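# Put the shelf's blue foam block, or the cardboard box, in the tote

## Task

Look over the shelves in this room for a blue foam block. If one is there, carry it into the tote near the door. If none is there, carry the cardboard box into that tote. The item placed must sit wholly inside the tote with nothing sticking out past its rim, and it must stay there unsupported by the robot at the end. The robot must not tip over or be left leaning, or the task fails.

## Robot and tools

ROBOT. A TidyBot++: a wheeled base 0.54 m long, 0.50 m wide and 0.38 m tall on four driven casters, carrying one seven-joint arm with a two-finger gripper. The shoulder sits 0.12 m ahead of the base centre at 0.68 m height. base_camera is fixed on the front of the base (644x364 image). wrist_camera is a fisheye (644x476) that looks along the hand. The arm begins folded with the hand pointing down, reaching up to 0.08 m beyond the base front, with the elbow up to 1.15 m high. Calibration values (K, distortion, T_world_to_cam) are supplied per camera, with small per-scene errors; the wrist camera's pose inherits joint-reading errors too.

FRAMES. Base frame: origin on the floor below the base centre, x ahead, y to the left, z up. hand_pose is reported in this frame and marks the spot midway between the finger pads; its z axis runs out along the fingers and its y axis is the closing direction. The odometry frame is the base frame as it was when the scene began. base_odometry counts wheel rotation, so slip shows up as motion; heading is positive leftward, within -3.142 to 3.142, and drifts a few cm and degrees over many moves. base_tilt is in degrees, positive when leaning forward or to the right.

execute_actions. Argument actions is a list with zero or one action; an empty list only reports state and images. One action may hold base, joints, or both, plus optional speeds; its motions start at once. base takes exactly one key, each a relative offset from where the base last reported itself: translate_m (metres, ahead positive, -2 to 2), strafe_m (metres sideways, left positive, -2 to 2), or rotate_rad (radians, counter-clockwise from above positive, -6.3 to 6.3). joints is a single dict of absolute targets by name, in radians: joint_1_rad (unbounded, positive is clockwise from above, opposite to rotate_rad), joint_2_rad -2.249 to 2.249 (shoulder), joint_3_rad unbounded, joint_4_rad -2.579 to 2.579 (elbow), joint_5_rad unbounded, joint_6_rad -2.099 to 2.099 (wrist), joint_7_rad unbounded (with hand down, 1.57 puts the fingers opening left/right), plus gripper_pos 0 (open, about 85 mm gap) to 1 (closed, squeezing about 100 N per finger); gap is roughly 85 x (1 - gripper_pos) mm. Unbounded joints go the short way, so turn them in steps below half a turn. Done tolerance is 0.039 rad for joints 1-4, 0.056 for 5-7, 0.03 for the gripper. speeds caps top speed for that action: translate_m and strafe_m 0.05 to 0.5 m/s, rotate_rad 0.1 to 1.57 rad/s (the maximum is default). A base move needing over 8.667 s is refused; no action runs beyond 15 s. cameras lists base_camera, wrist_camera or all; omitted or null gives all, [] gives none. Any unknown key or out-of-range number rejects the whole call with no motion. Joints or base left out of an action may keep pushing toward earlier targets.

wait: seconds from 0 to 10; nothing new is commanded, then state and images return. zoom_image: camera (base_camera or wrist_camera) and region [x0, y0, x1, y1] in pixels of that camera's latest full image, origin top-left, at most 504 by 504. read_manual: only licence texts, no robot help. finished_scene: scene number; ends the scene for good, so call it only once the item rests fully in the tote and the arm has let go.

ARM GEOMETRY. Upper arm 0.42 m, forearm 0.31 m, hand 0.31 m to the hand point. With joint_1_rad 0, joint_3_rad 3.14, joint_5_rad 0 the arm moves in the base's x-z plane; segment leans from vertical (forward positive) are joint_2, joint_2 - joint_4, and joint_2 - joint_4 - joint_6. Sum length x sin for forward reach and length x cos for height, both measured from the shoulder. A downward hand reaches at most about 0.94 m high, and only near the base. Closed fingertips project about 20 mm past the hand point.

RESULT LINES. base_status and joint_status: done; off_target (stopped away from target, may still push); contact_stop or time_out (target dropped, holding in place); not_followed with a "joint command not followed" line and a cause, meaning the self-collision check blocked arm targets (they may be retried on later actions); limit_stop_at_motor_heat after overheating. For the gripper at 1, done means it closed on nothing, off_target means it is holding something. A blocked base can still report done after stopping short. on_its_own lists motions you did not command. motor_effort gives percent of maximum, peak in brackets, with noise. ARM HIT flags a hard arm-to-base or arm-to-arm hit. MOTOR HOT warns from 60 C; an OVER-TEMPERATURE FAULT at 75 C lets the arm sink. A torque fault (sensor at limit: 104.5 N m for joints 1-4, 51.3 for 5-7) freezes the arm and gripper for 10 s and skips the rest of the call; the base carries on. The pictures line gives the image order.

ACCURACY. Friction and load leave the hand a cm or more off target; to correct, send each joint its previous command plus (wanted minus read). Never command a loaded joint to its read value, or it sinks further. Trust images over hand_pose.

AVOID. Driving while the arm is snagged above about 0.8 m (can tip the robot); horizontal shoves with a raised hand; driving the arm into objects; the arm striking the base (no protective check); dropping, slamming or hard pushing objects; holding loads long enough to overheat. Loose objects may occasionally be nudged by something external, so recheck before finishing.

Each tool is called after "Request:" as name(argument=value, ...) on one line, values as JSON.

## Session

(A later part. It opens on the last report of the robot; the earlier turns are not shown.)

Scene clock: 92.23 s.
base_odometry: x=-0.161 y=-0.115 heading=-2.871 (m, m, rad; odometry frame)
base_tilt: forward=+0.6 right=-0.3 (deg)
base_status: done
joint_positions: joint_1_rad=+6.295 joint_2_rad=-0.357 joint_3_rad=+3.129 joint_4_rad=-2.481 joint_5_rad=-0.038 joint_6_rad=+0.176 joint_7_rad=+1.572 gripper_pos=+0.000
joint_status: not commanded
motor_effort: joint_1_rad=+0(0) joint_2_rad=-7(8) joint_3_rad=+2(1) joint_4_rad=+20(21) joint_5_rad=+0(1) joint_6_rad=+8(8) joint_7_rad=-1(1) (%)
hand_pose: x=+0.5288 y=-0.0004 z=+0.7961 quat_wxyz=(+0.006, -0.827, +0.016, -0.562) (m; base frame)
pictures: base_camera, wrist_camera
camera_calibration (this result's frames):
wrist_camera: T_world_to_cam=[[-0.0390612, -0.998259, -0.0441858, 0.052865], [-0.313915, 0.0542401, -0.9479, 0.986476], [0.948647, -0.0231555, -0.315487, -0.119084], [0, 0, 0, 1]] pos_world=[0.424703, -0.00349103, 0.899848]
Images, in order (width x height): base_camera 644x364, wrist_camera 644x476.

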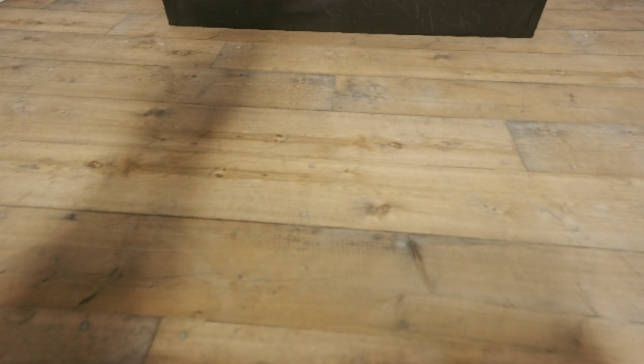

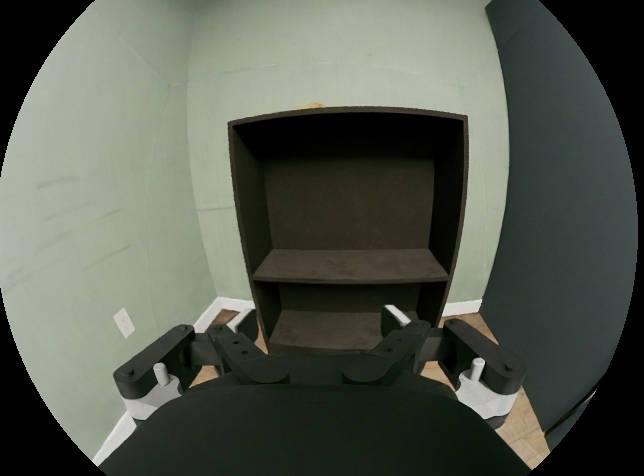

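Request:
execute_actions(actions=[{"base":{"translate_m":0.3},"joints":{"joint_2_rad":0.1,"joint_4_rad":-0.4,"joint_6_rad":-1.7}}])

Scene clock: 96.67 s.
base_odometry: x=-0.451 y=-0.195 heading=-2.872 (m, m, rad; odometry frame)
base_tilt: forward=+0.6 right=-0.3 (deg)
base_status: done
joint_positions: joint_1_rad=+6.295 joint_2_rad=+0.074 joint_3_rad=+3.129 joint_4_rad=-0.423 joint_5_rad=-0.038 joint_6_rad=-1.675 joint_7_rad=+1.572 gripper_pos=+0.000
joint_status: all done
motor_effort: joint_1_rad=+0(0) joint_2_rad=-15(17) joint_3_rad=+1(1) joint_4_rad=+14(23) joint_5_rad=+0(0) joint_6_rad=+7(9) joint_7_rad=-1(1) (%)
hand_pose: x=+0.5565 y=+0.0129 z=+1.2019 quat_wxyz=(+0.016, -0.885, -0.011, -0.466) (m; base frame)
pictures: base_camera, wrist_camera
camera_calibration (this result's frames):
wrist_camera: T_world_to_cam=[[0.0123979, -0.999451, -0.0307145, 0.0403216], [-0.518092, 0.0198515, -0.855095, 1.38162], [0.855235, 0.0265143, -0.517561, 0.277144], [0, 0, 0, 1]] pos_world=[0.478281, 0.00552412, 1.32609]
Images, in order (width x height): base_camera 644x364, wrist_camera 644x476.

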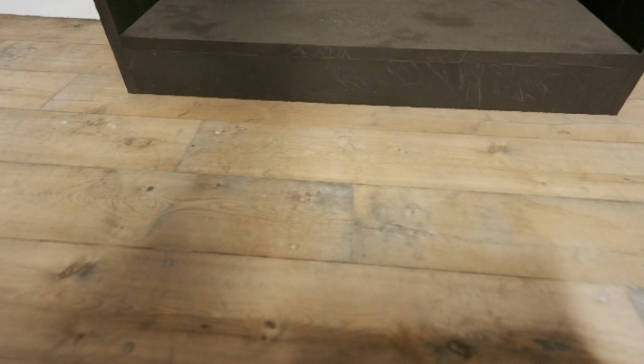

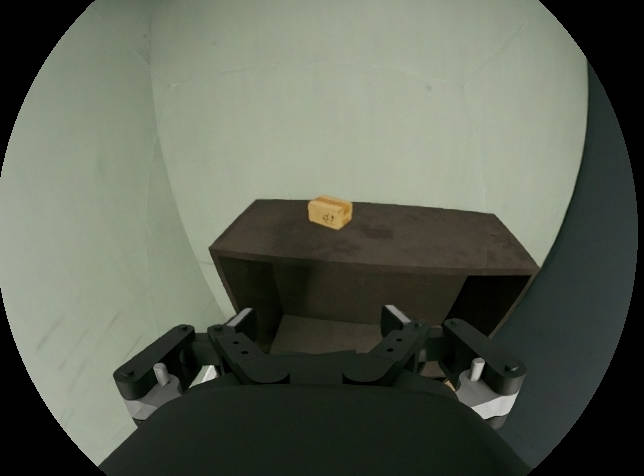

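Request:
zoom_image(camera="wrist_camera", region=[290, 180, 380, 270])

Region (290, 180, 380, 270) of wrist_camera's 644x476 image, scaled by 5.600.

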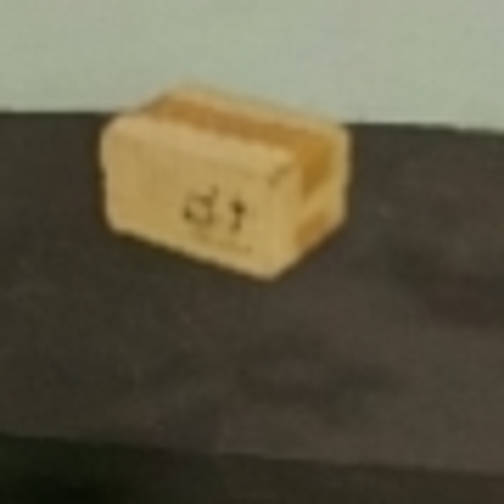

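Request:
execute_actions(actions=[{"base":{"rotate_rad":-1.65},"joints":{"joint_1_rad":4.2}}], cameras=[])

Request:
execute_actions(actions=[{"base":{"translate_m":0.33},"joints":{"joint_1_rad":3.85,"joint_2_rad":-0.1}}])

Scene clock: 109.07 s.
base_odometry: x=-0.451 y=-0.195 heading=+1.762 (m, m, rad; odometry frame)
base_tilt: forward=+0.6 right=-0.3 (deg)
base_status: done
joint_positions: joint_1_rad=+4.216 joint_2_rad=+0.085 joint_3_rad=+3.129 joint_4_rad=-0.423 joint_5_rad=-0.038 joint_6_rad=-1.675 joint_7_rad=+1.572 gripper_pos=+0.000
joint_status: all done
motor_effort: joint_1_rad=+0(1) joint_2_rad=-14(16) joint_3_rad=-1(1) joint_4_rad=+14(14) joint_5_rad=+0(0) joint_6_rad=+8(7) joint_7_rad=-1(1) (%)
hand_pose: x=-0.1079 y=+0.3806 z=+1.1973 quat_wxyz=(+0.406, -0.440, -0.770, -0.220) (m; base frame)
pictures: none
No camera images: the call's "cameras" was empty. Leave "cameras" out to get every camera's image.

Scene clock: 111.07 s.
base_odometry: x=-0.513 y=+0.129 heading=+1.761 (m, m, rad; odometry frame)
base_tilt: forward=+0.6 right=-0.3 (deg)
base_status: done
joint_positions: joint_1_rad=+3.869 joint_2_rad=-0.112 joint_3_rad=+3.129 joint_4_rad=-0.412 joint_5_rad=-0.038 joint_6_rad=-1.675 joint_7_rad=+1.572 gripper_pos=+0.000
joint_status: all done
motor_effort: joint_1_rad=+1(2) joint_2_rad=-6(19) joint_3_rad=+0(2) joint_4_rad=+11(15) joint_5_rad=+0(1) joint_6_rad=+7(8) joint_7_rad=-1(0) (%)
hand_pose: x=-0.1408 y=+0.2067 z=+1.2777 quat_wxyz=(+0.521, -0.280, -0.787, -0.180) (m; base frame)
pictures: base_camera, wrist_camera
camera_calibration (this result's frames):
wrist_camera: T_world_to_cam=[[0.641625, 0.766596, -0.025435, -0.0382272], [0.246232, -0.23727, -0.93972, 1.35023], [-0.726421, 0.596685, -0.340999, 0.341433], [0, 0, 0, 1]] pos_world=[-0.059918, 0.145946, 1.38429]
Images, in order (width x height): base_camera 644x364, wrist_camera 644x476.

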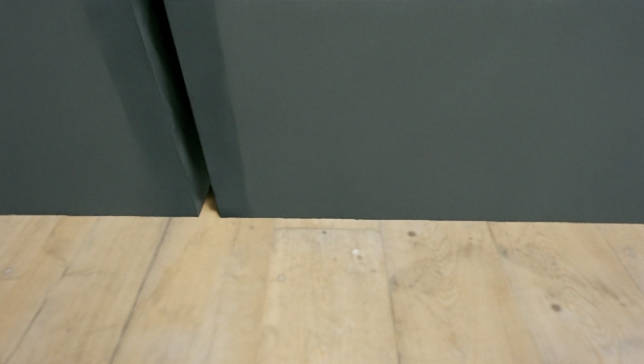

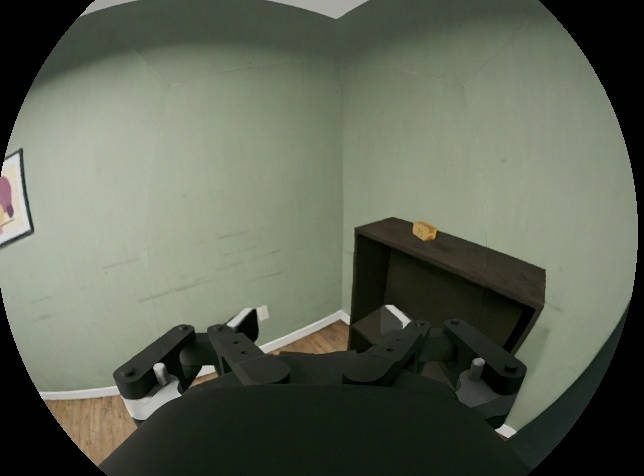

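Request:
execute_actions(actions=[{"base":{"strafe_m":0.47},"joints":{"joint_1_rad":3.87,"joint_2_rad":0.1,"joint_4_rad":-0.3,"joint_6_rad":-1.75}}], cameras=["wrist_camera"])

Request:
zoom_image(camera="wrist_camera", region=[260, 170, 380, 290])

Scene clock: 115.50 s.
base_odometry: x=-0.975 y=+0.040 heading=+1.761 (m, m, rad; odometry frame)
base_tilt: forward=+0.6 right=-0.3 (deg)
base_status: done
joint_positions: joint_1_rad=+3.868 joint_2_rad=+0.096 joint_3_rad=+3.129 joint_4_rad=-0.324 joint_5_rad=-0.038 joint_6_rad=-1.724 joint_7_rad=+1.572 gripper_pos=+0.000
joint_status: all done
motor_effort: joint_1_rad=+0(1) joint_2_rad=-14(17) joint_3_rad=+1(1) joint_4_rad=+13(13) joint_5_rad=+0(1) joint_6_rad=+7(9) joint_7_rad=-2(1) (%)
hand_pose: x=-0.2137 y=+0.2719 z=+1.2190 quat_wxyz=(+0.453, -0.296, -0.827, -0.153) (m; base frame)
pictures: wrist_camera
camera_calibration (this result's frames):
wrist_camera: T_world_to_cam=[[0.644479, 0.764074, -0.028933, -0.0373816], [0.361449, -0.337782, -0.869056, 1.29421], [-0.673796, 0.54963, -0.493868, 0.439989], [0, 0, 0, 1]] pos_world=[-0.147237, 0.223893, 1.34096]
Images, in order (width x height): wrist_camera 644x476.

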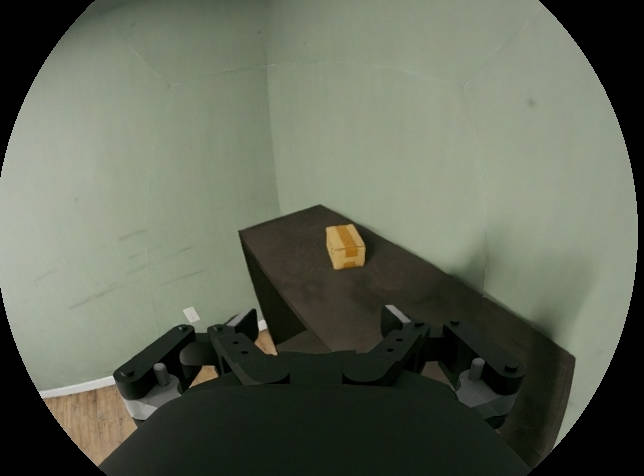

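Region (260, 170, 380, 290) of wrist_camera's 644x476 image, scaled by 4.200.

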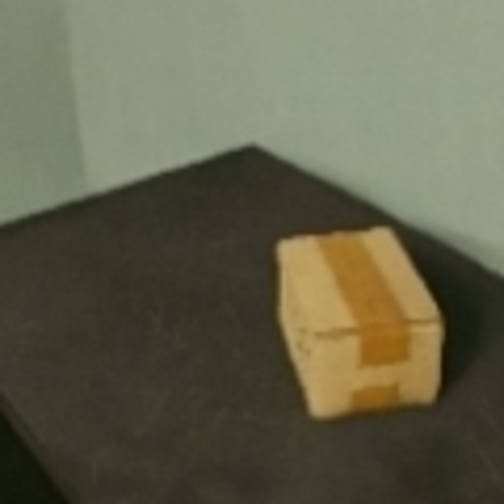

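Request:
execute_actions(actions=[{"base":{"translate_m":0.08},"joints":{"joint_2_rad":0.1,"joint_4_rad":-1.05,"joint_6_rad":-0.745}}], cameras=["wrist_camera"])

Scene clock: 122.20 s.
base_odometry: x=-0.990 y=+0.119 heading=+1.761 (m, m, rad; odometry frame)
base_tilt: forward=+0.6 right=-0.3 (deg)
base_status: done
joint_positions: joint_1_rad=+3.868 joint_2_rad=+0.096 joint_3_rad=+3.129 joint_4_rad=-1.029 joint_5_rad=-0.038 joint_6_rad=-0.770 joint_7_rad=+1.572 gripper_pos=+0.000
joint_status: all done
motor_effort: joint_1_rad=+0(2) joint_2_rad=-21(24) joint_3_rad=+1(1) joint_4_rad=+21(22) joint_5_rad=+0(1) joint_6_rad=+8(10) joint_7_rad=-1(0) (%)
hand_pose: x=-0.3544 y=+0.3984 z=+1.1372 quat_wxyz=(+0.553, -0.287, -0.759, -0.186) (m; base frame)
pictures: wrist_camera
camera_calibration (this result's frames):
wrist_camera: T_world_to_cam=[[0.655097, 0.753701, -0.0527636, -0.010702], [0.166429, -0.21207, -0.962979, 1.30442], [-0.736987, 0.622063, -0.264364, -0.077021], [0, 0, 0, 1]] pos_world=[-0.266845, 0.332606, 1.2352]
Images, in order (width x height): wrist_camera 644x476.

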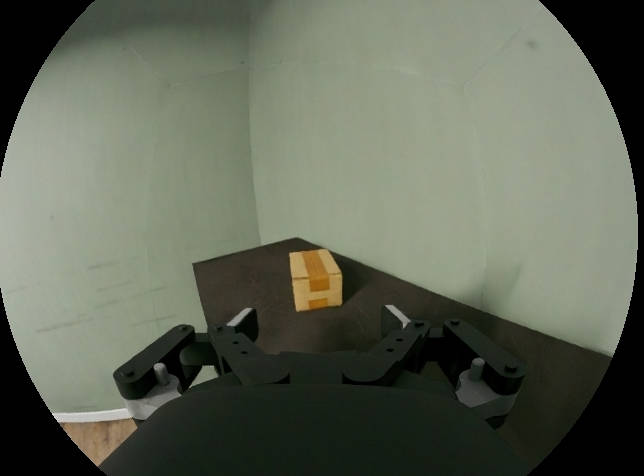

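Request:
execute_actions(actions=[{"joints":{"joint_2_rad":0.3,"joint_4_rad":-0.76,"joint_6_rad":-0.83}}], cameras=[])

Request:
execute_actions(actions=[{"joints":{"joint_2_rad":0.49,"joint_4_rad":-0.545,"joint_6_rad":-0.865}}], cameras=["wrist_camera"])

Scene clock: 125.47 s.
base_odometry: x=-0.990 y=+0.119 heading=+1.761 (m, m, rad; odometry frame)
base_tilt: forward=+0.6 right=-0.3 (deg)
base_status: not commanded
joint_positions: joint_1_rad=+3.868 joint_2_rad=+0.287 joint_3_rad=+3.129 joint_4_rad=-0.785 joint_5_rad=-0.038 joint_6_rad=-0.804 joint_7_rad=+1.572 gripper_pos=+0.000
joint_status: all done
motor_effort: joint_1_rad=+0(1) joint_2_rad=-27(29) joint_3_rad=+0(0) joint_4_rad=+21(22) joint_5_rad=+0(0) joint_6_rad=+9(9) joint_7_rad=-1(1) (%)
hand_pose: x=-0.4089 y=+0.4471 z=+1.1426 quat_wxyz=(+0.561, -0.285, -0.754, -0.188) (m; base frame)
pictures: none
No camera images: the call's "cameras" was empty. Leave "cameras" out to get every camera's image.

Scene clock: 127.00 s.
base_odometry: x=-0.990 y=+0.119 heading=+1.761 (m, m, rad; odometry frame)
base_tilt: forward=+0.6 right=-0.3 (deg)
base_status: not commanded
joint_positions: joint_1_rad=+3.868 joint_2_rad=+0.483 joint_3_rad=+3.129 joint_4_rad=-0.568 joint_5_rad=-0.038 joint_6_rad=-0.840 joint_7_rad=+1.572 gripper_pos=+0.000
joint_status: all done
motor_effort: joint_1_rad=+1(1) joint_2_rad=-33(37) joint_3_rad=+0(0) joint_4_rad=+21(22) joint_5_rad=+0(0) joint_6_rad=+9(9) joint_7_rad=-1(1) (%)
hand_pose: x=-0.4624 y=+0.4953 z=+1.1125 quat_wxyz=(+0.555, -0.287, -0.758, -0.185) (m; base frame)
pictures: wrist_camera
camera_calibration (this result's frames):
wrist_camera: T_world_to_cam=[[0.654105, 0.754313, -0.0562008, -0.0112395], [0.161923, -0.212215, -0.963715, 1.31787], [-0.738869, 0.621271, -0.260952, -0.227657], [0, 0, 0, 1]] pos_world=[-0.374251, 0.429587, 1.21002]
Images, in order (width x height): wrist_camera 644x476.

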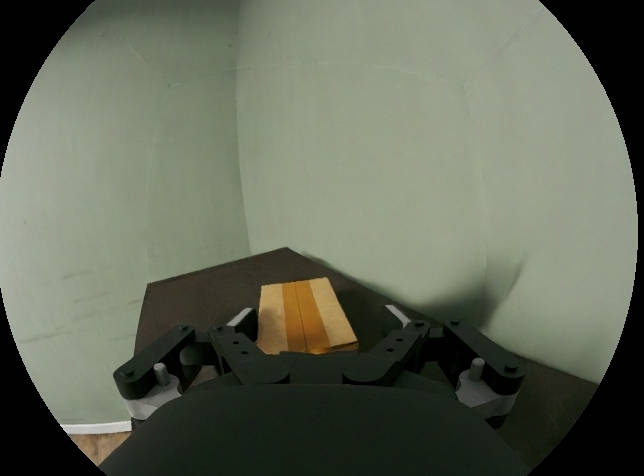

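Request:
execute_actions(actions=[{"joints":{"joint_2_rad":0.505,"gripper_pos":1}}], cameras=["wrist_camera"])

Request:
execute_actions(actions=[{"joints":{"joint_2_rad":-0.2}}], cameras=["wrist_camera"])

Scene clock: 129.27 s.
base_odometry: x=-0.990 y=+0.119 heading=+1.761 (m, m, rad; odometry frame)
base_tilt: forward=+0.6 right=-0.3 (deg)
base_status: not commanded
joint_positions: joint_1_rad=+3.868 joint_2_rad=+0.486 joint_3_rad=+3.129 joint_4_rad=-0.566 joint_5_rad=-0.038 joint_6_rad=-0.840 joint_7_rad=+1.572 gripper_pos=+0.341
joint_status: gripper_pos off_target (ended at +0.341, target +1.000); the others done
motor_effort: joint_1_rad=+0(1) joint_2_rad=-34(34) joint_3_rad=+0(0) joint_4_rad=+20(21) joint_5_rad=+0(0) joint_6_rad=+8(9) joint_7_rad=+0(1) (%)
hand_pose: x=-0.4632 y=+0.4960 z=+1.1112 quat_wxyz=(+0.555, -0.287, -0.759, -0.185) (m; base frame)
pictures: wrist_camera
camera_calibration (this result's frames):
wrist_camera: T_world_to_cam=[[0.654159, 0.754264, -0.0562296, -0.0112454], [0.162833, -0.213041, -0.963379, 1.31745], [-0.738621, 0.621047, -0.262181, -0.227437], [0, 0, 0, 1]] pos_world=[-0.375157, 0.430402, 1.20894]
Images, in order (width x height): wrist_camera 644x476.

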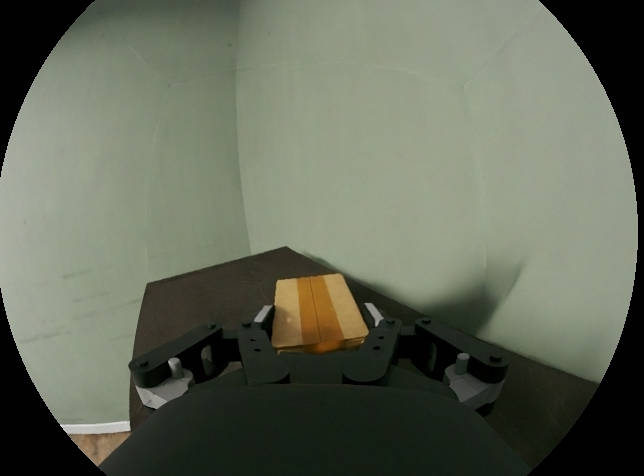

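Scene clock: 131.37 s.
base_odometry: x=-0.990 y=+0.119 heading=+1.761 (m, m, rad; odometry frame)
base_tilt: forward=+0.6 right=-0.3 (deg)
base_status: not commanded
joint_positions: joint_1_rad=+3.868 joint_2_rad=-0.202 joint_3_rad=+3.129 joint_4_rad=-0.553 joint_5_rad=-0.038 joint_6_rad=-0.848 joint_7_rad=+1.572 gripper_pos=+0.341
joint_status: all done
motor_effort: joint_1_rad=+0(0) joint_2_rad=-4(40) joint_3_rad=+1(1) joint_4_rad=+12(24) joint_5_rad=+1(0) joint_6_rad=+9(10) joint_7_rad=+0(0) (%)
hand_pose: x=-0.1261 y=+0.1962 z=+1.5020 quat_wxyz=(+0.779, -0.192, -0.531, -0.272) (m; base frame)
pictures: wrist_camera
camera_calibration (this result's frames):
wrist_camera: T_world_to_cam=[[0.629373, 0.776311, -0.0350808, -0.0228609], [-0.342343, 0.236453, -0.909336, 1.34205], [-0.697632, 0.584321, 0.414581, -0.693962], [0, 0, 0, 1]] pos_world=[-0.0103016, 0.105912, 1.50728]
Images, in order (width x height): wrist_camera 644x476.

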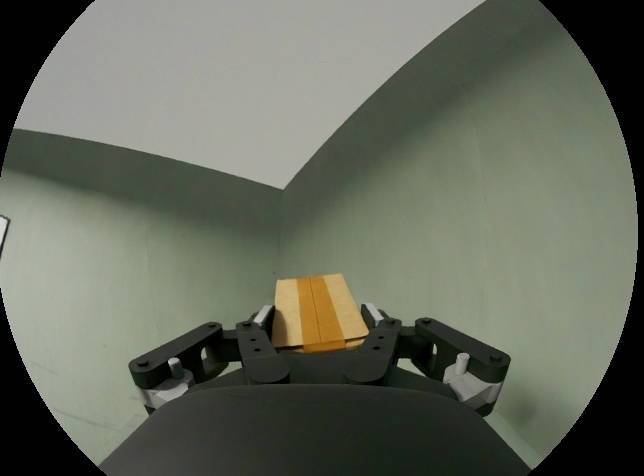

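Request:
execute_actions(actions=[{"base":{"strafe_m":-1.95},"joints":{"joint_1_rad":1.6}}])

Scene clock: 137.70 s.
base_odometry: x=+0.925 y=+0.488 heading=+1.761 (m, m, rad; odometry frame)
base_tilt: forward=+0.6 right=-0.3 (deg)
base_status: done
joint_positions: joint_1_rad=+1.617 joint_2_rad=-0.197 joint_3_rad=+3.129 joint_4_rad=-0.553 joint_5_rad=-0.038 joint_6_rad=-0.850 joint_7_rad=+1.572 gripper_pos=+0.341
joint_status: all done
motor_effort: joint_1_rad=+1(1) joint_2_rad=-4(9) joint_3_rad=+1(1) joint_4_rad=+12(14) joint_5_rad=-1(1) joint_6_rad=+9(9) joint_7_rad=-1(0) (%)
hand_pose: x=+0.1204 y=-0.3185 z=+1.4998 quat_wxyz=(+0.580, +0.399, -0.404, +0.585) (m; base frame)
pictures: base_camera, wrist_camera
camera_calibration (this result's frames):
wrist_camera: T_world_to_cam=[[-0.999375, 0.00118707, -0.0353192, 0.17112], [0.0317525, -0.408545, -0.912186, 1.29998], [-0.0155123, -0.912737, 0.408252, -0.769802], [0, 0, 0, 1]] pos_world=[0.117795, -0.171729, 1.50614]
Images, in order (width x height): base_camera 644x364, wrist_camera 644x476.

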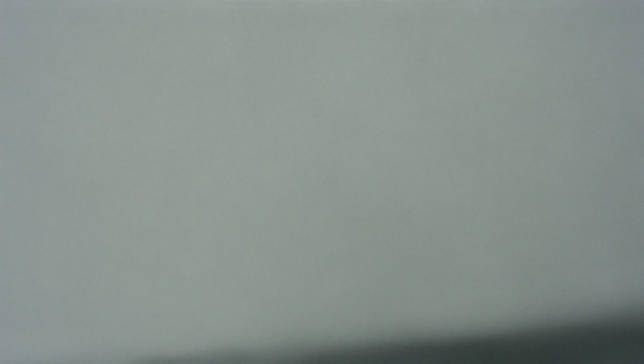

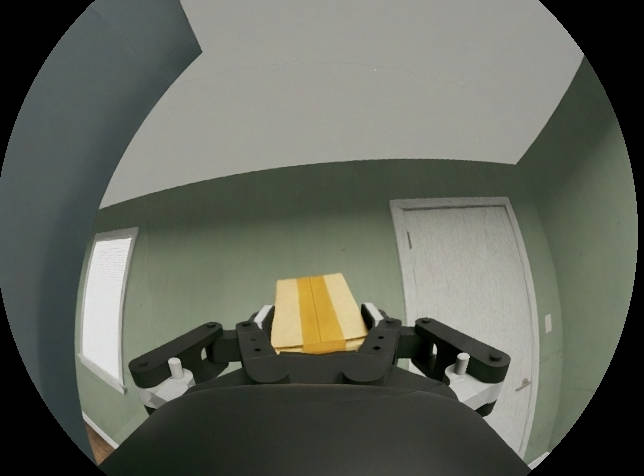

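Close to the shelf back; reverse.

Request:
execute_actions(actions=[{"base":{"translate_m":-0.6},"joints":{"joint_2_rad":-0.3,"joint_4_rad":-2.2,"joint_6_rad":-0.5}}], cameras=[])

Request:
execute_actions(actions=[{"base":{"rotate_rad":-2.05},"joints":{"joint_1_rad":0}}])

Scene clock: 141.53 s.
base_odometry: x=+1.039 y=-0.101 heading=+1.761 (m, m, rad; odometry frame)
base_tilt: forward=+0.6 right=-0.2 (deg)
base_status: done
joint_positions: joint_1_rad=+1.616 joint_2_rad=-0.272 joint_3_rad=+3.129 joint_4_rad=-2.184 joint_5_rad=-0.038 joint_6_rad=-0.530 joint_7_rad=+1.572 gripper_pos=+0.341
joint_status: all done
motor_effort: joint_1_rad=+0(1) joint_2_rad=-9(14) joint_3_rad=+1(1) joint_4_rad=+21(24) joint_5_rad=+0(1) joint_6_rad=+6(10) joint_7_rad=-1(1) (%)
hand_pose: x=+0.1139 y=-0.3834 z=+0.7436 quat_wxyz=(+0.237, +0.645, -0.683, +0.247) (m; base frame)
pictures: none
No camera images: the call's "cameras" was empty. Leave "cameras" out to get every camera's image.

Scene clock: 144.33 s.
base_odometry: x=+1.039 y=-0.101 heading=-0.288 (m, m, rad; odometry frame)
base_tilt: forward=+0.6 right=-0.3 (deg)
base_status: done
joint_positions: joint_1_rad=+0.015 joint_2_rad=-0.275 joint_3_rad=+3.129 joint_4_rad=-2.184 joint_5_rad=-0.038 joint_6_rad=-0.529 joint_7_rad=+1.572 gripper_pos=+0.341
joint_status: all done
motor_effort: joint_1_rad=+0(1) joint_2_rad=-9(10) joint_3_rad=+0(2) joint_4_rad=+21(21) joint_5_rad=+0(0) joint_6_rad=+7(7) joint_7_rad=+0(0) (%)
hand_pose: x=+0.5025 y=+0.0064 z=+0.7449 quat_wxyz=(-0.012, +0.939, -0.012, +0.344) (m; base frame)
pictures: base_camera, wrist_camera
camera_calibration (this result's frames):
wrist_camera: T_world_to_cam=[[-0.0396886, -0.998487, -0.0380478, 0.0521136], [-0.724061, 0.0549795, -0.687541, 0.941447], [0.688593, 0.000261445, -0.725148, 0.325511], [0, 0, 0, 1]] pos_world=[0.459589, 0.000189299, 0.88531]
Images, in order (width x height): base_camera 644x364, wrist_camera 644x476.

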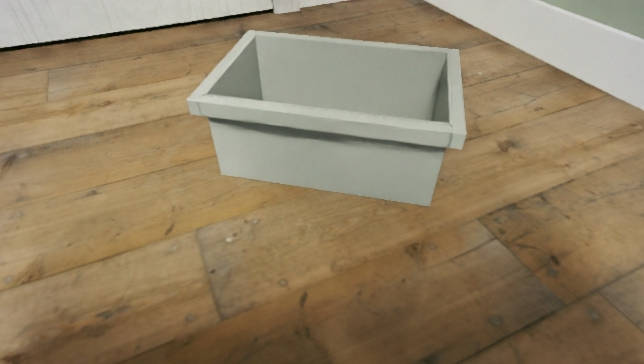

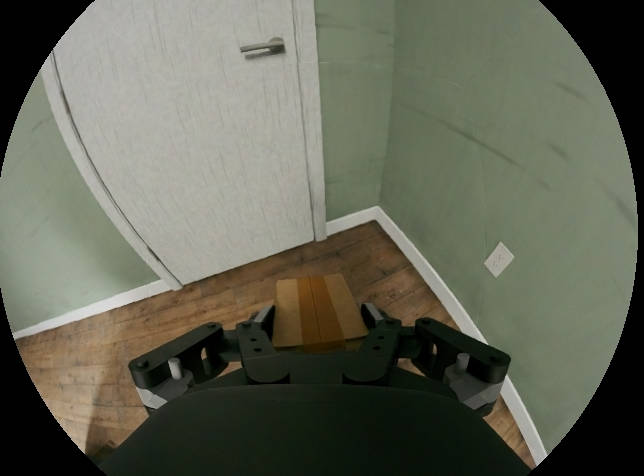

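Request:
execute_actions(actions=[{"joints":{"joint_1_rad":0.05,"joint_2_rad":1.39,"joint_4_rad":-1.115,"joint_6_rad":-0.85}}])

Request:
execute_actions(actions=[{"joints":{"joint_2_rad":1.65,"joint_4_rad":-0.86}}])

Scene clock: 149.97 s.
base_odometry: x=+1.039 y=-0.101 heading=-0.288 (m, m, rad; odometry frame)
base_tilt: forward=+0.6 right=-0.3 (deg)
base_status: not commanded
joint_positions: joint_1_rad=+0.030 joint_2_rad=+1.381 joint_3_rad=+3.129 joint_4_rad=-1.141 joint_5_rad=-0.038 joint_6_rad=-0.822 joint_7_rad=+1.572 gripper_pos=+0.341
joint_status: all done
motor_effort: joint_1_rad=+0(1) joint_2_rad=-41(43) joint_3_rad=-1(1) joint_4_rad=+9(21) joint_5_rad=+1(0) joint_6_rad=-1(7) joint_7_rad=-2(1) (%)
hand_pose: x=+0.6526 y=+0.0014 z=+0.2008 quat_wxyz=(-0.020, +0.994, -0.027, -0.101) (m; base frame)
pictures: base_camera, wrist_camera
camera_calibration (this result's frames):
wrist_camera: T_world_to_cam=[[-0.0777366, -0.99679, -0.0191316, 0.0533239], [-0.986464, 0.0741238, 0.146272, 0.680135], [-0.144384, 0.0302433, -0.989059, 0.424162], [0, 0, 0, 1]] pos_world=[0.736316, -0.0100896, 0.321058]
Images, in order (width x height): base_camera 644x364, wrist_camera 644x476.

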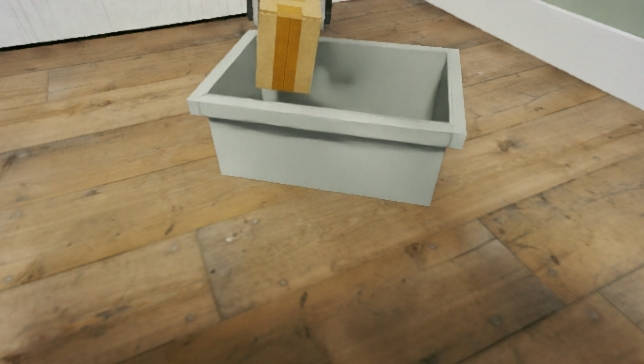

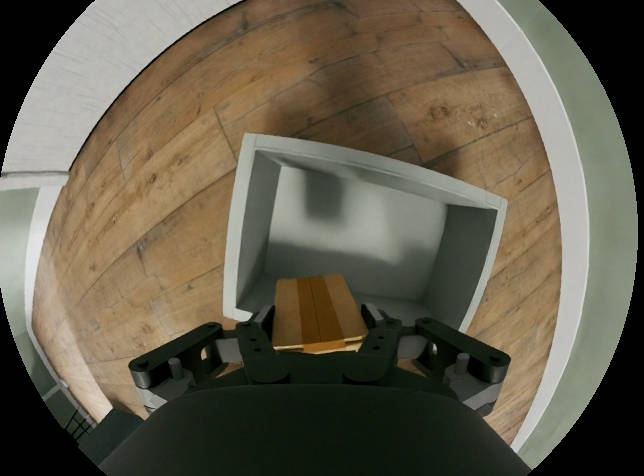

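Scene clock: 151.27 s.
base_odometry: x=+1.039 y=-0.101 heading=-0.288 (m, m, rad; odometry frame)
base_tilt: forward=+0.6 right=-0.3 (deg)
base_status: not commanded
joint_positions: joint_1_rad=+0.031 joint_2_rad=+1.650 joint_3_rad=+3.129 joint_4_rad=-0.886 joint_5_rad=-0.038 joint_6_rad=-0.823 joint_7_rad=+1.572 gripper_pos=+0.341
joint_status: all done
motor_effort: joint_1_rad=+0(0) joint_2_rad=-42(46) joint_3_rad=-1(1) joint_4_rad=+9(10) joint_5_rad=+0(0) joint_6_rad=-1(2) joint_7_rad=-1(0) (%)
hand_pose: x=+0.6502 y=+0.0007 z=+0.0864 quat_wxyz=(-0.021, +0.993, -0.029, -0.109) (m; base frame)
pictures: base_camera, wrist_camera
camera_calibration (this result's frames):
wrist_camera: T_world_to_cam=[[-0.0820181, -0.996458, -0.0185423, 0.0530519], [-0.98367, 0.0779467, 0.162229, 0.691291], [-0.160209, 0.0315452, -0.986579, 0.320714], [0, 0, 0, 1]] pos_world=[0.735734, -0.0111368, 0.205246]
Images, in order (width x height): base_camera 644x364, wrist_camera 644x476.

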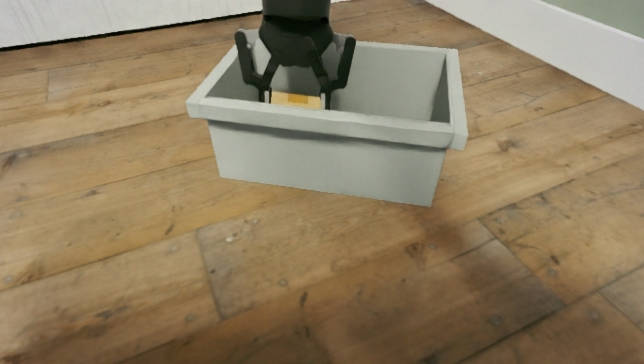

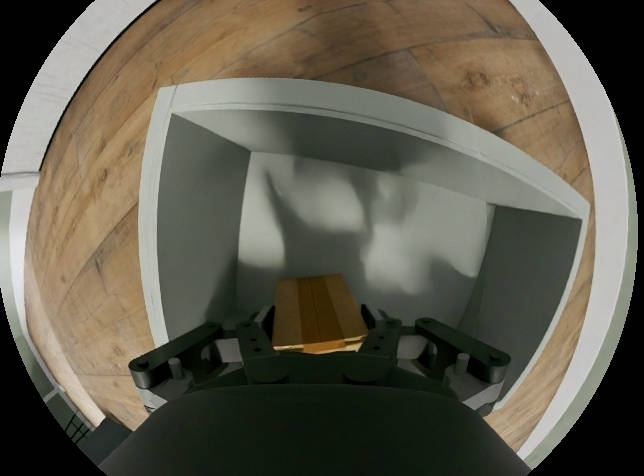

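Request:
execute_actions(actions=[{"joints":{"joint_1_rad":0.13,"joint_2_rad":1.67,"joint_6_rad":-0.72}}], cameras=["base_camera"])

Request:
execute_actions(actions=[{"joints":{"gripper_pos":0.05}}], cameras=[])

Request:
execute_actions(actions=[{"joints":{"joint_2_rad":1.2,"joint_4_rad":-1.3}}])

Scene clock: 154.10 s.
base_odometry: x=+1.039 y=-0.101 heading=-0.288 (m, m, rad; odometry frame)
base_tilt: forward=+0.6 right=-0.3 (deg)
base_status: not commanded
joint_positions: joint_1_rad=+0.121 joint_2_rad=+1.647 joint_3_rad=+3.129 joint_4_rad=-0.883 joint_5_rad=-0.038 joint_6_rad=-0.754 joint_7_rad=+1.572 gripper_pos=+0.341
joint_status: all done
motor_effort: joint_1_rad=+1(3) joint_2_rad=-39(42) joint_3_rad=-1(1) joint_4_rad=+10(10) joint_5_rad=+0(1) joint_6_rad=+1(3) joint_7_rad=-1(0) (%)
hand_pose: x=+0.6728 y=-0.0508 z=+0.0846 quat_wxyz=(-0.023, +0.994, -0.075, -0.070) (m; base frame)
pictures: base_camera
Images, in order (width x height): base_camera 644x364.

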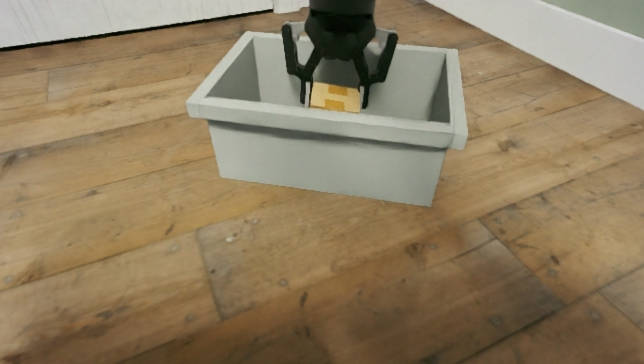

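Scene clock: 155.17 s.
base_odometry: x=+1.039 y=-0.101 heading=-0.288 (m, m, rad; odometry frame)
base_tilt: forward=+0.6 right=-0.3 (deg)
base_status: not commanded
joint_positions: joint_1_rad=+0.121 joint_2_rad=+1.653 joint_3_rad=+3.129 joint_4_rad=-0.883 joint_5_rad=-0.038 joint_6_rad=-0.746 joint_7_rad=+1.572 gripper_pos=+0.050
joint_status: all done
motor_effort: joint_1_rad=+1(1) joint_2_rad=-41(42) joint_3_rad=-1(1) joint_4_rad=+10(10) joint_5_rad=+0(0) joint_6_rad=-1(1) joint_7_rad=-1(1) (%)
hand_pose: x=+0.6716 y=-0.0507 z=+0.0809 quat_wxyz=(-0.023, +0.995, -0.075, -0.069) (m; base frame)
pictures: none
No camera images: the call's "cameras" was empty. Leave "cameras" out to get every camera's image.

Scene clock: 156.87 s.
base_odometry: x=+1.039 y=-0.101 heading=-0.288 (m, m, rad; odometry frame)
base_tilt: forward=+0.6 right=-0.3 (deg)
base_status: not commanded
joint_positions: joint_1_rad=+0.121 joint_2_rad=+1.209 joint_3_rad=+3.129 joint_4_rad=-1.277 joint_5_rad=-0.038 joint_6_rad=-0.746 joint_7_rad=+1.572 gripper_pos=+0.050
joint_status: all done
motor_effort: joint_1_rad=+0(0) joint_2_rad=-40(44) joint_3_rad=-1(1) joint_4_rad=+11(12) joint_5_rad=+0(1) joint_6_rad=+0(1) joint_7_rad=-1(1) (%)
hand_pose: x=+0.6742 y=-0.0507 z=+0.2718 quat_wxyz=(-0.021, +0.996, -0.072, -0.044) (m; base frame)
pictures: base_camera, wrist_camera
camera_calibration (this result's frames):
wrist_camera: T_world_to_cam=[[-0.166862, -0.985738, -0.0218739, 0.065913], [-0.985511, 0.166057, 0.0345397, 0.729286], [-0.0304147, 0.0273203, -0.999164, 0.424859], [0, 0, 0, 1]] pos_world=[0.74264, -0.0677377, 0.400756]
Images, in order (width x height): base_camera 644x364, wrist_camera 644x476.

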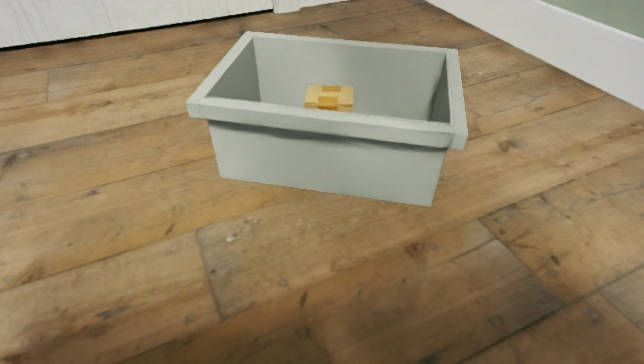

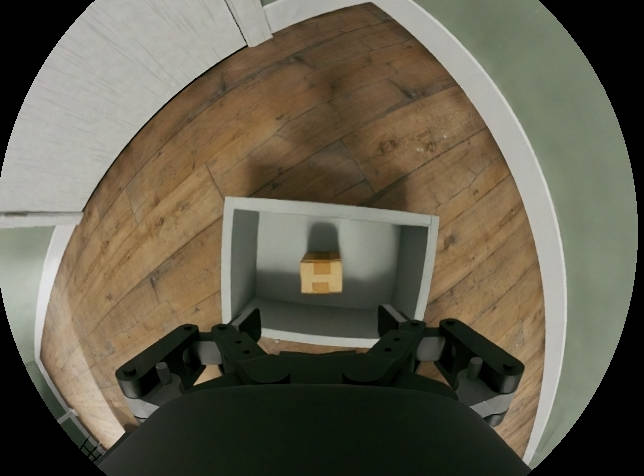

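Request:
finished_scene(scene=1)

The scene is finished: the task was done.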